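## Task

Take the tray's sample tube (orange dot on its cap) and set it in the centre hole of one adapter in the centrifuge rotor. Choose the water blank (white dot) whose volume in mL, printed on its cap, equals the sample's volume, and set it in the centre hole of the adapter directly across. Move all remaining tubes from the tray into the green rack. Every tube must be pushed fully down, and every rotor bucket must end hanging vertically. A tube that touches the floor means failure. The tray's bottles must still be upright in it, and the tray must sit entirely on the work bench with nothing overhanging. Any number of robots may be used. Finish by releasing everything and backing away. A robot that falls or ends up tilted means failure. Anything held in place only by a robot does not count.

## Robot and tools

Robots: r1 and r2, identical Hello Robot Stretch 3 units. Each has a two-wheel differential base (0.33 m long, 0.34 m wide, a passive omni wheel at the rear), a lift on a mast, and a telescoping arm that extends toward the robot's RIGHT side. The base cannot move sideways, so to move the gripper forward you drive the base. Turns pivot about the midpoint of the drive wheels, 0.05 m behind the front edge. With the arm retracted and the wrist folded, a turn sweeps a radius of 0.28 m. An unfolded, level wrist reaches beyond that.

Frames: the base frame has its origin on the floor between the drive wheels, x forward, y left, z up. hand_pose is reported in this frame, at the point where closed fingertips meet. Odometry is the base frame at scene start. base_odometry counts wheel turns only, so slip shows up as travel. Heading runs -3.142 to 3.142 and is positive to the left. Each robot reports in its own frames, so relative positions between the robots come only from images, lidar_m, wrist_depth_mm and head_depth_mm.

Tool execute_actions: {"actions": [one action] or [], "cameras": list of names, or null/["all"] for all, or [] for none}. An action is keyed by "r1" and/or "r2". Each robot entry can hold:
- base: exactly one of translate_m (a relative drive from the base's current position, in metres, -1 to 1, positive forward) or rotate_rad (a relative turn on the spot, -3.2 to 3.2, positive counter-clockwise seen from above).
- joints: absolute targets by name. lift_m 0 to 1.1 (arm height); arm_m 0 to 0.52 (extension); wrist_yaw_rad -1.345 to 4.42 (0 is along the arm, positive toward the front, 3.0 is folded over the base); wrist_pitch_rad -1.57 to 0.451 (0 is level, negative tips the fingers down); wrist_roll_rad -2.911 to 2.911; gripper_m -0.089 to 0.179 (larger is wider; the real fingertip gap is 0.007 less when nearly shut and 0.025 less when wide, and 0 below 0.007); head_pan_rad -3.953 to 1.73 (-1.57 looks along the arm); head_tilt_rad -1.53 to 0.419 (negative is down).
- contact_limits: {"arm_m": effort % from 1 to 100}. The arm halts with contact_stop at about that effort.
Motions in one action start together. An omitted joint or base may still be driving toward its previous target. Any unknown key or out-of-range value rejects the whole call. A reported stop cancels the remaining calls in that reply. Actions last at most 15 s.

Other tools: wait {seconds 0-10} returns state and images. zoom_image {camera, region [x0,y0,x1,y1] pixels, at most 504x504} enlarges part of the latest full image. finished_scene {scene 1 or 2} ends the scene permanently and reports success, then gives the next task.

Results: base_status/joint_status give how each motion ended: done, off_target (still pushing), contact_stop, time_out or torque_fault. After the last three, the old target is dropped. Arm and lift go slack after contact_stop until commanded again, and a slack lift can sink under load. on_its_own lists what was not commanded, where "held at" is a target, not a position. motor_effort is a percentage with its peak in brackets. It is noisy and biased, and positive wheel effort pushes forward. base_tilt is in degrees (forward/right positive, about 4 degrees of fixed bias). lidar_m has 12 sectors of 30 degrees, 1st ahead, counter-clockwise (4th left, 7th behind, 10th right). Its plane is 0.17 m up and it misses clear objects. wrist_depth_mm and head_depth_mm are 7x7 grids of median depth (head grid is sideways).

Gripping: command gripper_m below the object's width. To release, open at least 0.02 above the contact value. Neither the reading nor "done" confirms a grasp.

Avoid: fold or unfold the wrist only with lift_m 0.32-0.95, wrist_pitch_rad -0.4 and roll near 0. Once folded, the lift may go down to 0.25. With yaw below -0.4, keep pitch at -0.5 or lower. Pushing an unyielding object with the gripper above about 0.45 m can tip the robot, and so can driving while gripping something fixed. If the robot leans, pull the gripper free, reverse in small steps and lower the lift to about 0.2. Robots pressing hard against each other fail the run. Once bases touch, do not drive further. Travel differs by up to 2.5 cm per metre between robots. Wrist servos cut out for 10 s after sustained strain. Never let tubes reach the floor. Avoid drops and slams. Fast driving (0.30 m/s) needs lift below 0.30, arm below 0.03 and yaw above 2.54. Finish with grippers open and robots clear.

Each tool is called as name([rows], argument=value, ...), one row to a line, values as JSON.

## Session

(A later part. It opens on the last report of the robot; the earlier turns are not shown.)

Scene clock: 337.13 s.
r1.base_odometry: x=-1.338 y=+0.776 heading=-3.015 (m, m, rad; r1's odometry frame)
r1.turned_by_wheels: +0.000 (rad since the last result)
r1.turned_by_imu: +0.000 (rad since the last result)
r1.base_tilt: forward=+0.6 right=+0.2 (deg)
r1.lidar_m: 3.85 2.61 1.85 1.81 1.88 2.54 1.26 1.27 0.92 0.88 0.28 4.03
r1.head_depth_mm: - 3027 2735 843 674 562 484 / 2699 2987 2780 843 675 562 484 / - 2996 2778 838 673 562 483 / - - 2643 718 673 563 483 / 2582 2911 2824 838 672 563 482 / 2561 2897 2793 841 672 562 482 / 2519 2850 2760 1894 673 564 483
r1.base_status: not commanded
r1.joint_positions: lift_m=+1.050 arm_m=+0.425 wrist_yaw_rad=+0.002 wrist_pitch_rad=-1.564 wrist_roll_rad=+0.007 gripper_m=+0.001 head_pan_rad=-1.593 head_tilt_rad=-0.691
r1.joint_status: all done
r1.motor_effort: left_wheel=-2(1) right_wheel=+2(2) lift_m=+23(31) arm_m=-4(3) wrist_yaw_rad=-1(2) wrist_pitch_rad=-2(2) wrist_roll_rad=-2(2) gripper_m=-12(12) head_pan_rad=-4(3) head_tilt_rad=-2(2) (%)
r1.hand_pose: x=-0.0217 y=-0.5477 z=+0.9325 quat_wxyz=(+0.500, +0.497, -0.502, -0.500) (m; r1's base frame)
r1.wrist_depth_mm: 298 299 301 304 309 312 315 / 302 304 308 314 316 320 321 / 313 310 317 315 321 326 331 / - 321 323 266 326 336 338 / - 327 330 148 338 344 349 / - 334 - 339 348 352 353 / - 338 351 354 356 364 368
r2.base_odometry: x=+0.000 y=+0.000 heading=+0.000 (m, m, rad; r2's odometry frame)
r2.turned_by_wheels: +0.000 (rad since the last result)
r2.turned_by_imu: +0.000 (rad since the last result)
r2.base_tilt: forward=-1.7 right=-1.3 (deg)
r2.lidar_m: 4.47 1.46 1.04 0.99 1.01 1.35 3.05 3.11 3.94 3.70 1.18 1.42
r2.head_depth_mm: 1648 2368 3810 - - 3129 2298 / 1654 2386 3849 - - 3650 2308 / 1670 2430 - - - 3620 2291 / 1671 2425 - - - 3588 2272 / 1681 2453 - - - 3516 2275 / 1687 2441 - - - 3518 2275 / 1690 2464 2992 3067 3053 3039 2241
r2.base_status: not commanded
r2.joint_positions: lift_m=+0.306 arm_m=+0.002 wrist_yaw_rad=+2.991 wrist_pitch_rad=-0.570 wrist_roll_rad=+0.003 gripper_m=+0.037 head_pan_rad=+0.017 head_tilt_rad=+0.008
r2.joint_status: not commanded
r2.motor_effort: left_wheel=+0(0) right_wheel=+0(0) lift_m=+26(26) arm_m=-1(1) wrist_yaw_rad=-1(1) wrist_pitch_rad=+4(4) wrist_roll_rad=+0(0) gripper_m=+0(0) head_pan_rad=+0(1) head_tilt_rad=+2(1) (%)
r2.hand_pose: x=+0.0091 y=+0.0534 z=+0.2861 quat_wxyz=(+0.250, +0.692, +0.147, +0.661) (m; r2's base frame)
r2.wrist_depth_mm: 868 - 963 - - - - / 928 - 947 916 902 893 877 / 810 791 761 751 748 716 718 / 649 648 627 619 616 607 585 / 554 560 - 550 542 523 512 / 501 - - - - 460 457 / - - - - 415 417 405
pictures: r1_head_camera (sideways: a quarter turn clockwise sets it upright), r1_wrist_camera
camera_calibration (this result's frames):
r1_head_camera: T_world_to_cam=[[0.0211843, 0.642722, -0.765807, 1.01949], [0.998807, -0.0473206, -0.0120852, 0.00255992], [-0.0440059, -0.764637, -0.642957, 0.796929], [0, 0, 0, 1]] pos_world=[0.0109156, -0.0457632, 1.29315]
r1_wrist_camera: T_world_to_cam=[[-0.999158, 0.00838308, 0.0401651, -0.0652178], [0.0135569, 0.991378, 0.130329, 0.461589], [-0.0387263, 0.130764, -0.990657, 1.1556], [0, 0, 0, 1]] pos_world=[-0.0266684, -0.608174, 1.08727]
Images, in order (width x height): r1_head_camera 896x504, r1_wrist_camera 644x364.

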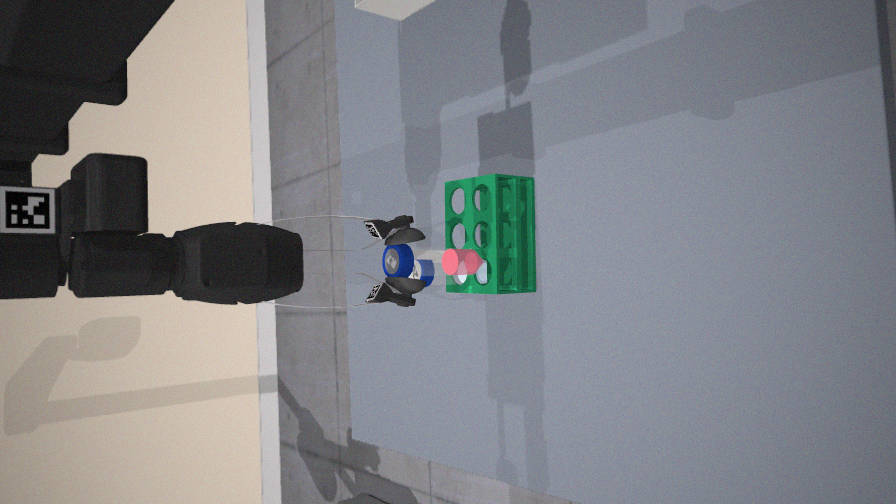

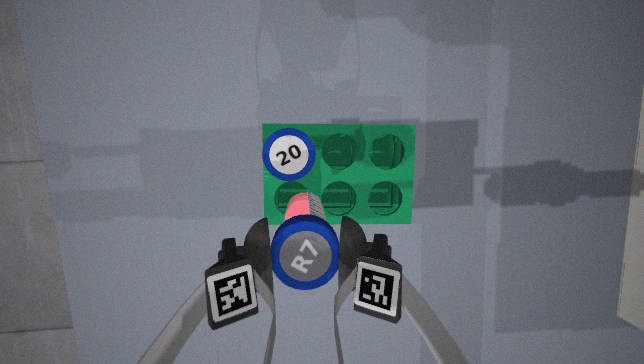

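execute_actions([
  {"r1":{"base":{"translate_m":0.010}}},
], cameras=["r1_head_camera","r1_wrist_camera"])

execute_actions([
  {"r1":{"joints":{"lift_m":1.02}}},
], cameras=["r1_head_camera","r1_wrist_camera"])

zoom_image(camera="r1_head_camera", region=[340,150,580,330])

Scene clock: 342.97 s.
r1.base_odometry: x=-1.347 y=+0.775 heading=-3.016 (m, m, rad; r1's odometry frame)
r1.turned_by_wheels: +0.000 (rad since the last result)
r1.turned_by_imu: -0.001 (rad since the last result)
r1.base_tilt: forward=+0.5 right=+0.3 (deg)
r1.lidar_m: 3.85 2.62 1.86 1.81 1.87 2.54 1.26 1.27 0.92 0.88 0.27 4.04
r1.head_depth_mm: - 3106 2768 839 675 561 483 / 2762 3009 2734 838 675 563 483 / - 2911 2769 808 672 562 482 / - - 2623 716 672 562 484 / 2587 2878 2808 841 673 564 483 / 2561 2887 2766 840 674 562 483 / 2521 2862 2764 1938 673 562 482
r1.base_status: done
r1.joint_positions: lift_m=+1.050 arm_m=+0.425 wrist_yaw_rad=+0.002 wrist_pitch_rad=-1.564 wrist_roll_rad=+0.007 gripper_m=+0.001 head_pan_rad=-1.593 head_tilt_rad=-0.691
r1.joint_status: not commanded
r1.motor_effort: left_wheel=-2(2) right_wheel=+2(9) lift_m=+23(23) arm_m=-3(4) wrist_yaw_rad=-1(1) wrist_pitch_rad=-2(2) wrist_roll_rad=-2(2) gripper_m=-11(11) head_pan_rad=-3(3) head_tilt_rad=-3(3) (%)
r1.hand_pose: x=-0.0217 y=-0.5477 z=+0.9325 quat_wxyz=(+0.500, +0.497, -0.502, -0.500) (m; r1's base frame)
r1.wrist_depth_mm: 297 298 299 304 308 316 318 / 305 306 307 312 317 323 325 / - 309 316 314 320 331 334 / - 317 322 266 328 340 340 / - 327 329 149 340 344 351 / - 334 - 339 351 354 357 / - 341 349 352 359 363 369
r2.base_odometry: x=+0.000 y=+0.000 heading=+0.000 (m, m, rad; r2's odometry frame)
r2.turned_by_wheels: +0.000 (rad since the last result)
r2.turned_by_imu: +0.001 (rad since the last result)
r2.base_tilt: forward=-1.6 right=-1.4 (deg)
r2.lidar_m: 4.53 1.46 1.03 0.99 1.01 1.35 3.03 3.11 3.92 3.71 1.19 1.42
r2.head_depth_mm: 1651 2399 3806 - - 3120 2315 / 1651 2420 3899 - - 3565 2310 / 1672 2414 - - - 3643 2304 / 1681 2430 - - - 3556 2275 / 1677 2458 - - - 3584 2268 / 1683 2459 - - - 3495 2264 / 1684 2480 3016 3065 3080 3002 2239
r2.base_status: not commanded
r2.joint_positions: lift_m=+0.306 arm_m=+0.002 wrist_yaw_rad=+2.991 wrist_pitch_rad=-0.570 wrist_roll_rad=+0.003 gripper_m=+0.037 head_pan_rad=+0.017 head_tilt_rad=+0.008
r2.joint_status: not commanded
r2.motor_effort: left_wheel=+0(0) right_wheel=+0(0) lift_m=+26(26) arm_m=-1(1) wrist_yaw_rad=+0(0) wrist_pitch_rad=+4(4) wrist_roll_rad=+0(0) gripper_m=+0(0) head_pan_rad=+1(1) head_tilt_rad=+3(2) (%)
r2.hand_pose: x=+0.0091 y=+0.0534 z=+0.2861 quat_wxyz=(+0.250, +0.692, +0.147, +0.661) (m; r2's base frame)
r2.wrist_depth_mm: 891 - 964 - - - - / 936 - 955 939 911 871 849 / 799 776 767 751 718 724 717 / 655 653 627 637 619 609 594 / 576 566 - 558 551 527 511 / 495 - - - - 462 457 / - - - - 416 413 406
pictures: r1_head_camera (sideways: a quarter turn clockwise sets it upright), r1_wrist_camera
camera_calibration (this result's frames):
r1_head_camera: T_world_to_cam=[[0.0211879, 0.642721, -0.765807, 1.01949], [0.998806, -0.0473262, -0.0120852, 0.00255992], [-0.0440102, -0.764637, -0.642957, 0.796929], [0, 0, 0, 1]] pos_world=[0.0109153, -0.0457632, 1.29315]
r1_wrist_camera: T_world_to_cam=[[-0.999158, 0.00838344, 0.0401651, -0.0652176], [0.0135573, 0.991378, 0.130329, 0.461589], [-0.0387262, 0.130764, -0.990657, 1.1556], [0, 0, 0, 1]] pos_world=[-0.0266684, -0.608174, 1.08727]
Images, in order (width x height): r1_head_camera 896x504, r1_wrist_camera 644x364.

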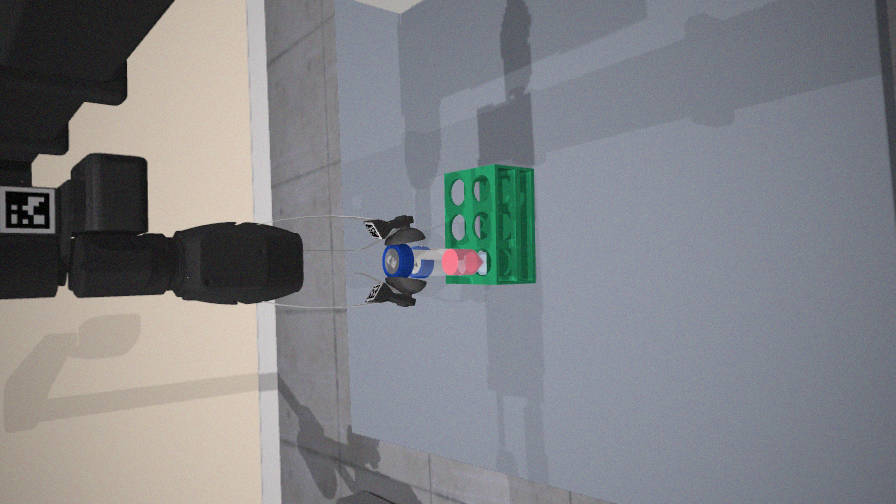

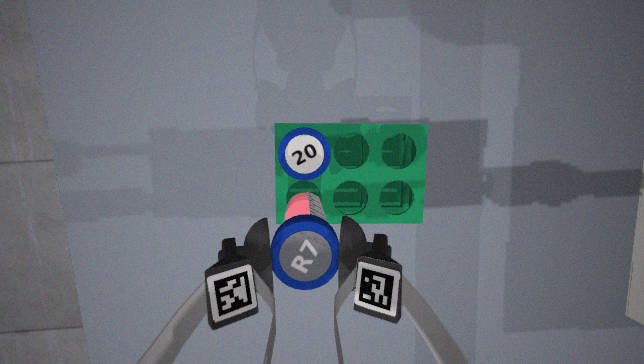

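Scene clock: 344.03 s.
r1.base_odometry: x=-1.347 y=+0.775 heading=-3.016 (m, m, rad; r1's odometry frame)
r1.turned_by_wheels: +0.000 (rad since the last result)
r1.turned_by_imu: +0.000 (rad since the last result)
r1.base_tilt: forward=+0.6 right=+0.2 (deg)
r1.lidar_m: 3.85 2.61 1.86 1.81 1.87 2.53 1.26 1.27 0.92 0.88 0.27 4.05
r1.head_depth_mm: 2564 - 2761 835 671 561 484 / 2514 3067 2809 838 676 562 482 / - 2951 2721 812 674 560 482 / - - 1020 718 672 562 484 / 2597 2883 2734 836 674 561 481 / 2517 2859 2710 840 676 562 482 / 2566 2831 2769 1948 673 561 483
r1.base_status: not commanded
r1.joint_positions: lift_m=+1.020 arm_m=+0.425 wrist_yaw_rad=+0.002 wrist_pitch_rad=-1.564 wrist_roll_rad=+0.007 gripper_m=+0.001 head_pan_rad=-1.593 head_tilt_rad=-0.691
r1.joint_status: all done
r1.motor_effort: left_wheel=-1(1) right_wheel=+3(2) lift_m=+23(23) arm_m=-4(4) wrist_yaw_rad=-2(1) wrist_pitch_rad=-2(1) wrist_roll_rad=-2(2) gripper_m=-11(12) head_pan_rad=-3(3) head_tilt_rad=-3(2) (%)
r1.hand_pose: x=-0.0217 y=-0.5477 z=+0.9025 quat_wxyz=(+0.500, +0.497, -0.502, -0.500) (m; r1's base frame)
r1.wrist_depth_mm: 267 268 274 275 280 285 287 / 275 276 280 285 288 289 296 / 280 283 284 282 290 300 302 / 288 289 293 235 239 306 309 / 294 293 299 149 309 311 316 / - 302 - 311 316 323 323 / - 309 315 318 323 329 334
r2.base_odometry: x=+0.000 y=+0.000 heading=+0.000 (m, m, rad; r2's odometry frame)
r2.turned_by_wheels: +0.000 (rad since the last result)
r2.turned_by_imu: +0.000 (rad since the last result)
r2.base_tilt: forward=-1.7 right=-1.4 (deg)
r2.lidar_m: 4.51 1.46 1.04 0.99 1.01 1.35 3.04 3.13 3.92 3.71 1.19 1.43
r2.head_depth_mm: 1649 2392 3857 - - 3137 2302 / 1655 2401 3858 - - 3587 2292 / 1668 2406 - - - 3597 2300 / 1674 2427 - - - 3555 2286 / 1676 2457 - - - 3574 2263 / 1686 2466 - - - 3546 2244 / 1686 2467 3035 3026 3069 3002 2248
r2.base_status: not commanded
r2.joint_positions: lift_m=+0.306 arm_m=+0.002 wrist_yaw_rad=+2.991 wrist_pitch_rad=-0.570 wrist_roll_rad=+0.003 gripper_m=+0.037 head_pan_rad=+0.017 head_tilt_rad=+0.008
r2.joint_status: not commanded
r2.motor_effort: left_wheel=+0(0) right_wheel=+0(0) lift_m=+26(26) arm_m=+0(1) wrist_yaw_rad=+1(0) wrist_pitch_rad=+4(4) wrist_roll_rad=+0(1) gripper_m=+0(0) head_pan_rad=+0(0) head_tilt_rad=+3(2) (%)
r2.hand_pose: x=+0.0091 y=+0.0534 z=+0.2861 quat_wxyz=(+0.250, +0.692, +0.147, +0.661) (m; r2's base frame)
r2.wrist_depth_mm: 849 - 974 - - - - / 915 - 967 958 899 871 888 / 801 759 761 750 738 729 698 / 645 647 640 635 612 610 611 / 568 539 - 552 540 526 512 / 500 - - - - 461 455 / - - - - 414 412 405
pictures: r1_head_camera (sideways: a quarter turn clockwise sets it upright), r1_wrist_camera
camera_calibration (this result's frames):
r1_head_camera: T_world_to_cam=[[0.0211881, 0.642721, -0.765807, 1.01949], [0.998806, -0.0473265, -0.0120852, 0.00255991], [-0.0440104, -0.764637, -0.642957, 0.796929], [0, 0, 0, 1]] pos_world=[0.0109153, -0.0457632, 1.29315]
r1_wrist_camera: T_world_to_cam=[[-0.999158, 0.00838433, 0.0401651, -0.0640126], [0.0135582, 0.991378, 0.130329, 0.465497], [-0.0387261, 0.130764, -0.990657, 1.1259], [0, 0, 0, 1]] pos_world=[-0.0266684, -0.608174, 1.05728]
Images, in order (width x height): r1_head_camera 896x504, r1_wrist_camera 644x364.

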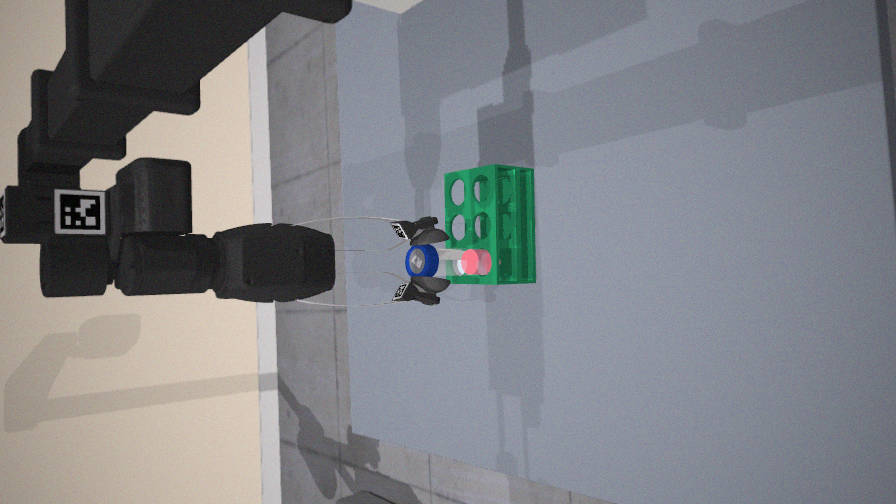

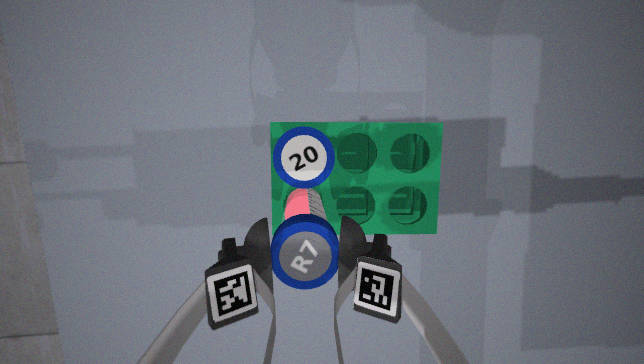

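Region (340, 150, 580, 330) of r1_head_camera's 896x504 image, scaled by 2.100, with more detail than that image has; it fills the top 378 rows of this view, and the rest is white.

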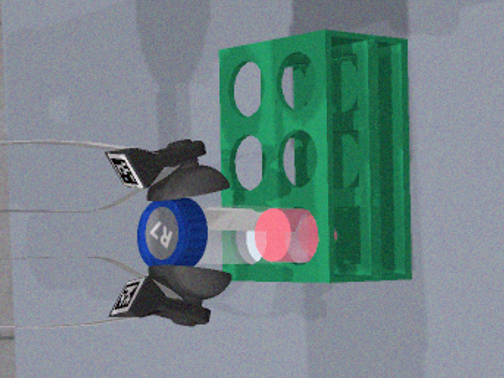

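execute_actions([
  {"r1":{"joints":{"lift_m":0.992}}},
], cameras=[])

execute_actions([
  {"r1":{"joints":{"gripper_m":0.065}}},
], cameras=["r1_wrist_camera"])

execute_actions([
  {"r1":{"joints":{"lift_m":1.1}}},
], cameras=[])

execute_actions([
  {"r1":{"base":{"translate_m":-0.597},"joints":{"arm_m":0.479,"wrist_roll_rad":1.57}}},
], cameras=[])

execute_actions([
  {"r1":{"joints":{"lift_m":1.04}}},
], cameras=["r1_wrist_camera"])

Scene clock: 350.43 s.
r1.base_odometry: x=-1.347 y=+0.775 heading=-3.016 (m, m, rad; r1's odometry frame)
r1.turned_by_wheels: +0.000 (rad since the last result)
r1.turned_by_imu: -0.001 (rad since the last result)
r1.base_tilt: forward=+0.5 right=+0.3 (deg)
r1.lidar_m: 3.85 2.62 1.85 1.81 1.87 2.54 1.26 1.27 0.92 0.88 0.27 4.05
r1.head_depth_mm: 2683 - 1023 814 672 563 484 / 2614 - 2755 840 673 562 485 / 2510 3065 2742 811 672 562 482 / 2547 - 995 730 674 562 483 / 2580 2869 2761 836 676 563 482 / 2538 2875 2757 840 671 562 483 / 2508 2821 2763 1923 673 563 485
r1.base_status: not commanded
r1.joint_positions: lift_m=+0.992 arm_m=+0.425 wrist_yaw_rad=+0.002 wrist_pitch_rad=-1.564 wrist_roll_rad=+0.007 gripper_m=+0.001 head_pan_rad=-1.593 head_tilt_rad=-0.691
r1.joint_status: all done
r1.motor_effort: left_wheel=-2(2) right_wheel=+2(2) lift_m=+23(24) arm_m=-3(4) wrist_yaw_rad=-1(1) wrist_pitch_rad=-2(2) wrist_roll_rad=-2(2) gripper_m=-12(12) head_pan_rad=-3(4) head_tilt_rad=-2(3) (%)
r1.hand_pose: x=-0.0217 y=-0.5477 z=+0.8745 quat_wxyz=(+0.500, +0.497, -0.502, -0.500) (m; r1's base frame)
r1.wrist_depth_mm: 241 243 247 250 253 255 261 / 250 250 252 256 259 263 266 / 254 255 258 203 244 269 274 / 259 263 264 145 211 276 278 / 264 267 270 149 219 282 287 / 273 274 - 280 283 289 294 / 278 279 286 289 293 298 300
r2.base_odometry: x=+0.000 y=+0.000 heading=+0.000 (m, m, rad; r2's odometry frame)
r2.turned_by_wheels: +0.000 (rad since the last result)
r2.turned_by_imu: +0.001 (rad since the last result)
r2.base_tilt: forward=-1.8 right=-1.3 (deg)
r2.lidar_m: 4.47 1.46 1.04 0.99 1.01 1.35 3.03 3.12 3.90 3.71 1.19 1.43
r2.head_depth_mm: 1653 2410 3836 - - 3107 2315 / 1663 2390 3932 - - 3636 2310 / 1657 2429 - - - 3585 2278 / 1670 2425 - - - 3562 2281 / 1680 2447 - - - 3558 2282 / 1687 2484 - - - 3537 2255 / 1680 2471 2993 3032 3067 3017 2242
r2.base_status: not commanded
r2.joint_positions: lift_m=+0.306 arm_m=+0.002 wrist_yaw_rad=+2.991 wrist_pitch_rad=-0.570 wrist_roll_rad=+0.003 gripper_m=+0.037 head_pan_rad=+0.017 head_tilt_rad=+0.008
r2.joint_status: not commanded
r2.motor_effort: left_wheel=+0(0) right_wheel=+0(0) lift_m=+26(26) arm_m=-1(1) wrist_yaw_rad=+0(0) wrist_pitch_rad=+4(4) wrist_roll_rad=+0(0) gripper_m=+1(1) head_pan_rad=+0(0) head_tilt_rad=+0(2) (%)
r2.hand_pose: x=+0.0091 y=+0.0534 z=+0.2861 quat_wxyz=(+0.250, +0.692, +0.147, +0.661) (m; r2's base frame)
r2.wrist_depth_mm: 873 - 942 - - - - / 926 - 975 920 914 896 841 / 787 760 769 747 741 709 722 / 650 650 636 641 617 611 601 / 565 551 - 551 541 530 523 / 497 - - - - 462 459 / - - - - 415 416 408
pictures: none
No camera images: the call's "cameras" was empty. Leave "cameras" out to get every camera's image.

Scene clock: 351.57 s.
r1.base_odometry: x=-1.347 y=+0.775 heading=-3.016 (m, m, rad; r1's odometry frame)
r1.turned_by_wheels: +0.000 (rad since the last result)
r1.turned_by_imu: +0.000 (rad since the last result)
r1.base_tilt: forward=+0.5 right=+0.2 (deg)
r1.lidar_m: 3.86 2.61 1.86 1.81 1.87 2.54 1.26 1.27 0.92 0.88 0.27 4.00
r1.head_depth_mm: 2661 - 1021 809 674 563 484 / 2580 - 2740 840 674 562 483 / 2533 3037 2775 819 672 562 483 / 2556 - 1003 736 671 561 481 / 2551 2887 2792 840 673 563 483 / 2572 2887 2792 840 674 560 483 / 2549 2787 2782 1951 671 563 484
r1.base_status: not commanded
r1.joint_positions: lift_m=+0.992 arm_m=+0.425 wrist_yaw_rad=+0.002 wrist_pitch_rad=-1.564 wrist_roll_rad=+0.007 gripper_m=+0.065 head_pan_rad=-1.593 head_tilt_rad=-0.691
r1.joint_status: all done
r1.motor_effort: left_wheel=-2(2) right_wheel=+2(3) lift_m=+23(23) arm_m=-4(4) wrist_yaw_rad=-1(1) wrist_pitch_rad=-2(2) wrist_roll_rad=-2(2) gripper_m=+0(79) head_pan_rad=-4(3) head_tilt_rad=-2(3) (%)
r1.hand_pose: x=-0.0217 y=-0.5477 z=+0.8745 quat_wxyz=(+0.500, +0.497, -0.502, -0.500) (m; r1's base frame)
r1.wrist_depth_mm: 243 244 247 251 253 257 260 / 247 249 254 257 261 263 264 / 253 257 258 204 243 269 273 / 257 261 263 146 211 274 281 / 264 268 269 150 218 284 286 / 273 274 279 280 - 289 290 / 279 281 284 289 294 299 299
r2.base_odometry: x=+0.000 y=+0.000 heading=+0.000 (m, m, rad; r2's odometry frame)
r2.turned_by_wheels: +0.000 (rad since the last result)
r2.turned_by_imu: +0.000 (rad since the last result)
r2.base_tilt: forward=-1.6 right=-1.4 (deg)
r2.lidar_m: 4.47 1.46 1.04 0.99 1.01 1.35 3.04 3.09 3.91 3.72 1.19 1.43
r2.head_depth_mm: 1659 2404 3824 - - 3130 2303 / 1651 2400 3925 - - 3609 2301 / 1673 2424 - - - 3571 2281 / 1688 2455 - - - 3577 2285 / 1676 2447 - - - 3559 2266 / 1684 2477 - - - 3540 2247 / 1684 2464 3013 3044 3072 3005 2253
r2.base_status: not commanded
r2.joint_positions: lift_m=+0.306 arm_m=+0.002 wrist_yaw_rad=+2.991 wrist_pitch_rad=-0.570 wrist_roll_rad=+0.003 gripper_m=+0.037 head_pan_rad=+0.017 head_tilt_rad=+0.008
r2.joint_status: not commanded
r2.motor_effort: left_wheel=+0(0) right_wheel=+0(0) lift_m=+26(26) arm_m=-1(1) wrist_yaw_rad=-1(1) wrist_pitch_rad=+4(4) wrist_roll_rad=+0(0) gripper_m=+0(0) head_pan_rad=+0(1) head_tilt_rad=+1(2) (%)
r2.hand_pose: x=+0.0091 y=+0.0534 z=+0.2861 quat_wxyz=(+0.250, +0.692, +0.147, +0.661) (m; r2's base frame)
r2.wrist_depth_mm: 888 - 937 - - - - / 897 - 948 942 922 887 856 / 812 752 766 755 729 732 701 / 663 642 636 630 617 617 585 / 558 564 - 555 537 520 509 / 486 - - - - 468 453 / - - - - 417 415 404
pictures: r1_wrist_camera
camera_calibration (this result's frames):
r1_wrist_camera: T_world_to_cam=[[-0.999158, 0.008383, 0.0401651, -0.0628887], [0.0135568, 0.991378, 0.130329, 0.469146], [-0.0387263, 0.130764, -0.990657, 1.09816], [0, 0, 0, 1]] pos_world=[-0.0266684, -0.608173, 1.02928]
Images, in order (width x height): r1_wrist_camera 644x364.

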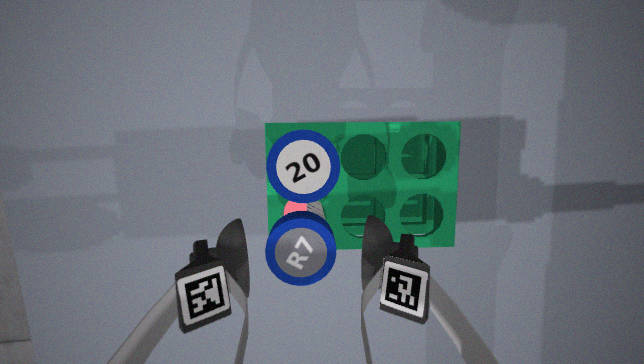

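Scene clock: 353.37 s.
r1.base_odometry: x=-1.347 y=+0.775 heading=-3.016 (m, m, rad; r1's odometry frame)
r1.turned_by_wheels: +0.000 (rad since the last result)
r1.turned_by_imu: +0.000 (rad since the last result)
r1.base_tilt: forward=+0.5 right=+0.2 (deg)
r1.lidar_m: 3.86 2.61 1.86 1.81 1.88 2.54 1.26 1.27 0.92 0.88 0.27 4.03
r1.head_depth_mm: 2635 3006 2739 840 675 563 482 / 2679 2982 2760 838 674 562 484 / 2653 2913 2761 813 674 562 483 / - - 2768 745 674 562 484 / 2558 2886 2883 839 674 561 483 / 2540 2853 2746 839 671 561 483 / 2525 2825 2779 1948 672 565 484
r1.base_status: not commanded
r1.joint_positions: lift_m=+1.100 arm_m=+0.425 wrist_yaw_rad=+0.002 wrist_pitch_rad=-1.564 wrist_roll_rad=+0.007 gripper_m=+0.065 head_pan_rad=-1.593 head_tilt_rad=-0.691
r1.joint_status: all done
r1.motor_effort: left_wheel=-2(2) right_wheel=+2(2) lift_m=+34(38) arm_m=-4(4) wrist_yaw_rad=-1(1) wrist_pitch_rad=-2(2) wrist_roll_rad=-2(2) gripper_m=+0(1) head_pan_rad=-4(3) head_tilt_rad=-2(4) (%)
r1.hand_pose: x=-0.0217 y=-0.5477 z=+0.9821 quat_wxyz=(+0.500, +0.497, -0.502, -0.500) (m; r1's base frame)
r1.wrist_depth_mm: - 345 347 353 355 359 364 / - 352 352 362 364 370 375 / - 357 361 362 373 379 382 / - 369 374 315 377 383 392 / - 376 382 388 387 399 400 / - 385 394 393 - 408 404 / - 400 399 407 414 421 425
r2.base_odometry: x=+0.000 y=+0.000 heading=+0.000 (m, m, rad; r2's odometry frame)
r2.turned_by_wheels: +0.000 (rad since the last result)
r2.turned_by_imu: +0.000 (rad since the last result)
r2.base_tilt: forward=-1.7 right=-1.3 (deg)
r2.lidar_m: 4.47 1.46 1.04 0.99 1.01 1.35 3.03 3.12 3.94 3.70 1.18 1.42
r2.head_depth_mm: 1658 2383 3847 - - 3093 2322 / 1661 2375 3898 - - 3616 2296 / 1663 2425 - - - 3640 2290 / 1672 2425 - - - 3576 2286 / 1679 2439 - - - 3527 2288 / 1690 2476 - - - 3521 2254 / 1680 2457 2980 3024 3086 3038 2242
r2.base_status: not commanded
r2.joint_positions: lift_m=+0.306 arm_m=+0.002 wrist_yaw_rad=+2.991 wrist_pitch_rad=-0.570 wrist_roll_rad=+0.003 gripper_m=+0.037 head_pan_rad=+0.017 head_tilt_rad=+0.008
r2.joint_status: not commanded
r2.motor_effort: left_wheel=+0(0) right_wheel=+1(0) lift_m=+26(26) arm_m=-1(1) wrist_yaw_rad=+1(1) wrist_pitch_rad=+4(4) wrist_roll_rad=+0(0) gripper_m=+0(0) head_pan_rad=+1(1) head_tilt_rad=+3(2) (%)
r2.hand_pose: x=+0.0091 y=+0.0534 z=+0.2861 quat_wxyz=(+0.250, +0.692, +0.147, +0.661) (m; r2's base frame)
r2.wrist_depth_mm: 886 - 941 - - - - / 923 - 983 919 892 884 875 / 792 763 770 735 737 720 694 / 647 646 631 628 618 603 590 / 564 559 - 552 539 527 515 / 492 - - - - 460 455 / - - - - 417 410 415
pictures: none
No camera images: the call's "cameras" was empty. Leave "cameras" out to get every camera's image.

Scene clock: 360.50 s.
r1.base_odometry: x=-0.755 y=+0.850 heading=-3.016 (m, m, rad; r1's odometry frame)
r1.turned_by_wheels: +0.000 (rad since the last result)
r1.turned_by_imu: -0.001 (rad since the last result)
r1.base_tilt: forward=+0.5 right=+0.2 (deg)
r1.lidar_m: 4.47 2.57 1.88 1.80 1.86 2.53 0.86 0.68 0.92 0.89 0.92 0.79
r1.head_depth_mm: 2682 3017 2747 841 673 562 493 / 2686 2957 2789 844 673 562 492 / 2679 3026 2758 810 593 561 483 / - 3062 2879 713 566 561 482 / 2560 2972 2756 806 671 562 483 / 2570 2873 2748 764 670 563 482 / 2557 2879 2792 803 651 562 483
r1.base_status: done
r1.joint_positions: lift_m=+1.100 arm_m=+0.479 wrist_yaw_rad=+0.002 wrist_pitch_rad=-1.564 wrist_roll_rad=+1.563 gripper_m=+0.065 head_pan_rad=-1.593 head_tilt_rad=-0.691
r1.joint_status: all done
r1.motor_effort: left_wheel=-2(7) right_wheel=+3(4) lift_m=+34(34) arm_m=+3(4) wrist_yaw_rad=-1(1) wrist_pitch_rad=-2(2) wrist_roll_rad=+3(2) gripper_m=+0(2) head_pan_rad=-4(3) head_tilt_rad=-3(4) (%)
r1.hand_pose: x=-0.0216 y=-0.6009 z=+0.9821 quat_wxyz=(+0.004, +0.003, -0.709, -0.705) (m; r1's base frame)
r1.wrist_depth_mm: 339 344 348 356 353 356 365 / 347 354 356 361 365 362 373 / 356 361 361 310 369 375 378 / 371 368 369 315 378 236 389 / 375 372 381 324 382 363 402 / 385 387 392 365 - 401 414 / 397 395 357 341 407 415 424
r2.base_odometry: x=+0.000 y=+0.000 heading=+0.000 (m, m, rad; r2's odometry frame)
r2.turned_by_wheels: +0.000 (rad since the last result)
r2.turned_by_imu: +0.001 (rad since the last result)
r2.base_tilt: forward=-1.7 right=-1.3 (deg)
r2.lidar_m: 4.47 1.46 1.04 0.99 1.01 1.34 3.03 3.13 3.94 3.71 1.19 1.43
r2.head_depth_mm: 1654 2400 3831 - - 3145 2315 / 1662 2419 3916 - - 3589 2299 / 1677 2452 - - - 3594 2294 / 1675 2424 - - - 3567 2279 / 1678 2446 - - - 3550 2277 / 1682 2465 - - - 3534 2256 / 1687 2469 3019 3048 3079 2998 2246
r2.base_status: not commanded
r2.joint_positions: lift_m=+0.306 arm_m=+0.002 wrist_yaw_rad=+2.991 wrist_pitch_rad=-0.570 wrist_roll_rad=+0.003 gripper_m=+0.037 head_pan_rad=+0.017 head_tilt_rad=+0.008
r2.joint_status: not commanded
r2.motor_effort: left_wheel=+0(0) right_wheel=+0(0) lift_m=+27(26) arm_m=-1(1) wrist_yaw_rad=+0(1) wrist_pitch_rad=+4(4) wrist_roll_rad=+0(0) gripper_m=+0(0) head_pan_rad=+1(1) head_tilt_rad=+2(1) (%)
r2.hand_pose: x=+0.0091 y=+0.0534 z=+0.2861 quat_wxyz=(+0.250, +0.692, +0.147, +0.661) (m; r2's base frame)
r2.wrist_depth_mm: 865 - 937 - - - - / 926 - 959 948 885 906 890 / 811 748 777 747 750 722 711 / 661 650 636 630 616 600 588 / 559 550 - 555 535 524 517 / 495 - - - - 466 455 / - - - - 413 413 413
pictures: none
No camera images: the call's "cameras" was empty. Leave "cameras" out to get every camera's image.

Scene clock: 361.87 s.
r1.base_odometry: x=-0.755 y=+0.850 heading=-3.016 (m, m, rad; r1's odometry frame)
r1.turned_by_wheels: +0.000 (rad since the last result)
r1.turned_by_imu: +0.000 (rad since the last result)
r1.base_tilt: forward=+0.5 right=+0.3 (deg)
r1.lidar_m: 4.44 2.57 1.88 1.80 1.87 2.53 0.86 0.68 0.93 0.89 0.92 0.79
r1.head_depth_mm: - 3071 2785 841 675 563 492 / - 3019 2779 841 671 562 493 / 2659 2882 2793 811 592 561 483 / - - 2762 710 567 560 482 / 2579 2919 2821 807 667 560 483 / 2547 2901 2725 764 667 562 484 / 2542 2858 2747 802 653 563 482
r1.base_status: not commanded
r1.joint_positions: lift_m=+1.040 arm_m=+0.479 wrist_yaw_rad=+0.002 wrist_pitch_rad=-1.564 wrist_roll_rad=+1.563 gripper_m=+0.065 head_pan_rad=-1.593 head_tilt_rad=-0.691
r1.joint_status: all done
r1.motor_effort: left_wheel=-2(1) right_wheel=+2(2) lift_m=+22(32) arm_m=+4(3) wrist_yaw_rad=-1(1) wrist_pitch_rad=-2(2) wrist_roll_rad=+2(3) gripper_m=+1(1) head_pan_rad=-3(3) head_tilt_rad=-2(3) (%)
r1.hand_pose: x=-0.0216 y=-0.6009 z=+0.9225 quat_wxyz=(+0.004, +0.003, -0.709, -0.705) (m; r1's base frame)
r1.wrist_depth_mm: 283 288 291 294 301 303 302 / 293 294 298 299 305 309 312 / 298 300 305 304 311 312 315 / 308 304 312 193 316 204 176 / 311 309 320 200 322 288 178 / 321 287 328 286 - 335 348 / 333 296 333 279 343 318 356
r2.base_odometry: x=+0.000 y=+0.000 heading=+0.000 (m, m, rad; r2's odometry frame)
r2.turned_by_wheels: +0.000 (rad since the last result)
r2.turned_by_imu: +0.000 (rad since the last result)
r2.base_tilt: forward=-1.7 right=-1.5 (deg)
r2.lidar_m: 4.45 1.46 1.03 0.99 1.01 1.35 3.02 3.11 3.92 3.72 1.19 1.43
r2.head_depth_mm: 1649 2391 3874 - - 3154 2304 / 1658 2411 3884 - - 3588 2293 / 1678 2428 - - - 3588 2309 / 1668 2437 - - - 3560 2281 / 1680 2470 - - - 3532 2280 / 1686 2477 - - - 3508 2269 / 1685 2484 2986 3039 3094 3049 2260
r2.base_status: not commanded
r2.joint_positions: lift_m=+0.306 arm_m=+0.002 wrist_yaw_rad=+2.991 wrist_pitch_rad=-0.570 wrist_roll_rad=+0.003 gripper_m=+0.037 head_pan_rad=+0.017 head_tilt_rad=+0.008
r2.joint_status: not commanded
r2.motor_effort: left_wheel=+0(0) right_wheel=+1(0) lift_m=+27(26) arm_m=+0(1) wrist_yaw_rad=+1(1) wrist_pitch_rad=+4(4) wrist_roll_rad=+0(0) gripper_m=+0(0) head_pan_rad=+1(0) head_tilt_rad=+2(1) (%)
r2.hand_pose: x=+0.0091 y=+0.0534 z=+0.2861 quat_wxyz=(+0.250, +0.692, +0.147, +0.661) (m; r2's base frame)
r2.wrist_depth_mm: 858 - 949 - - - - / 929 - 929 932 905 899 875 / 795 762 755 755 736 718 688 / 670 644 631 628 626 608 588 / 560 550 - 552 540 528 524 / 495 - - - - 461 459 / - - - - 418 411 411
pictures: r1_wrist_camera
camera_calibration (this result's frames):
r1_wrist_camera: T_world_to_cam=[[-0.00663315, 0.999403, 0.0339155, 0.558409], [0.990841, 0.00199439, 0.135018, -0.0621577], [0.13487, 0.0345004, -0.990262, 1.0982], [0, 0, 0, 1]] pos_world=[-0.0828221, -0.595839, 1.07696]
Images, in order (width x height): r1_wrist_camera 644x364.

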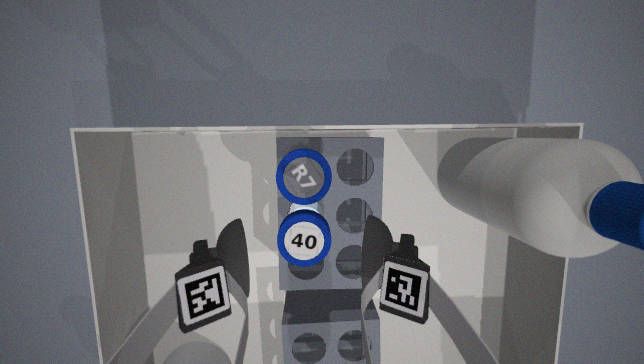

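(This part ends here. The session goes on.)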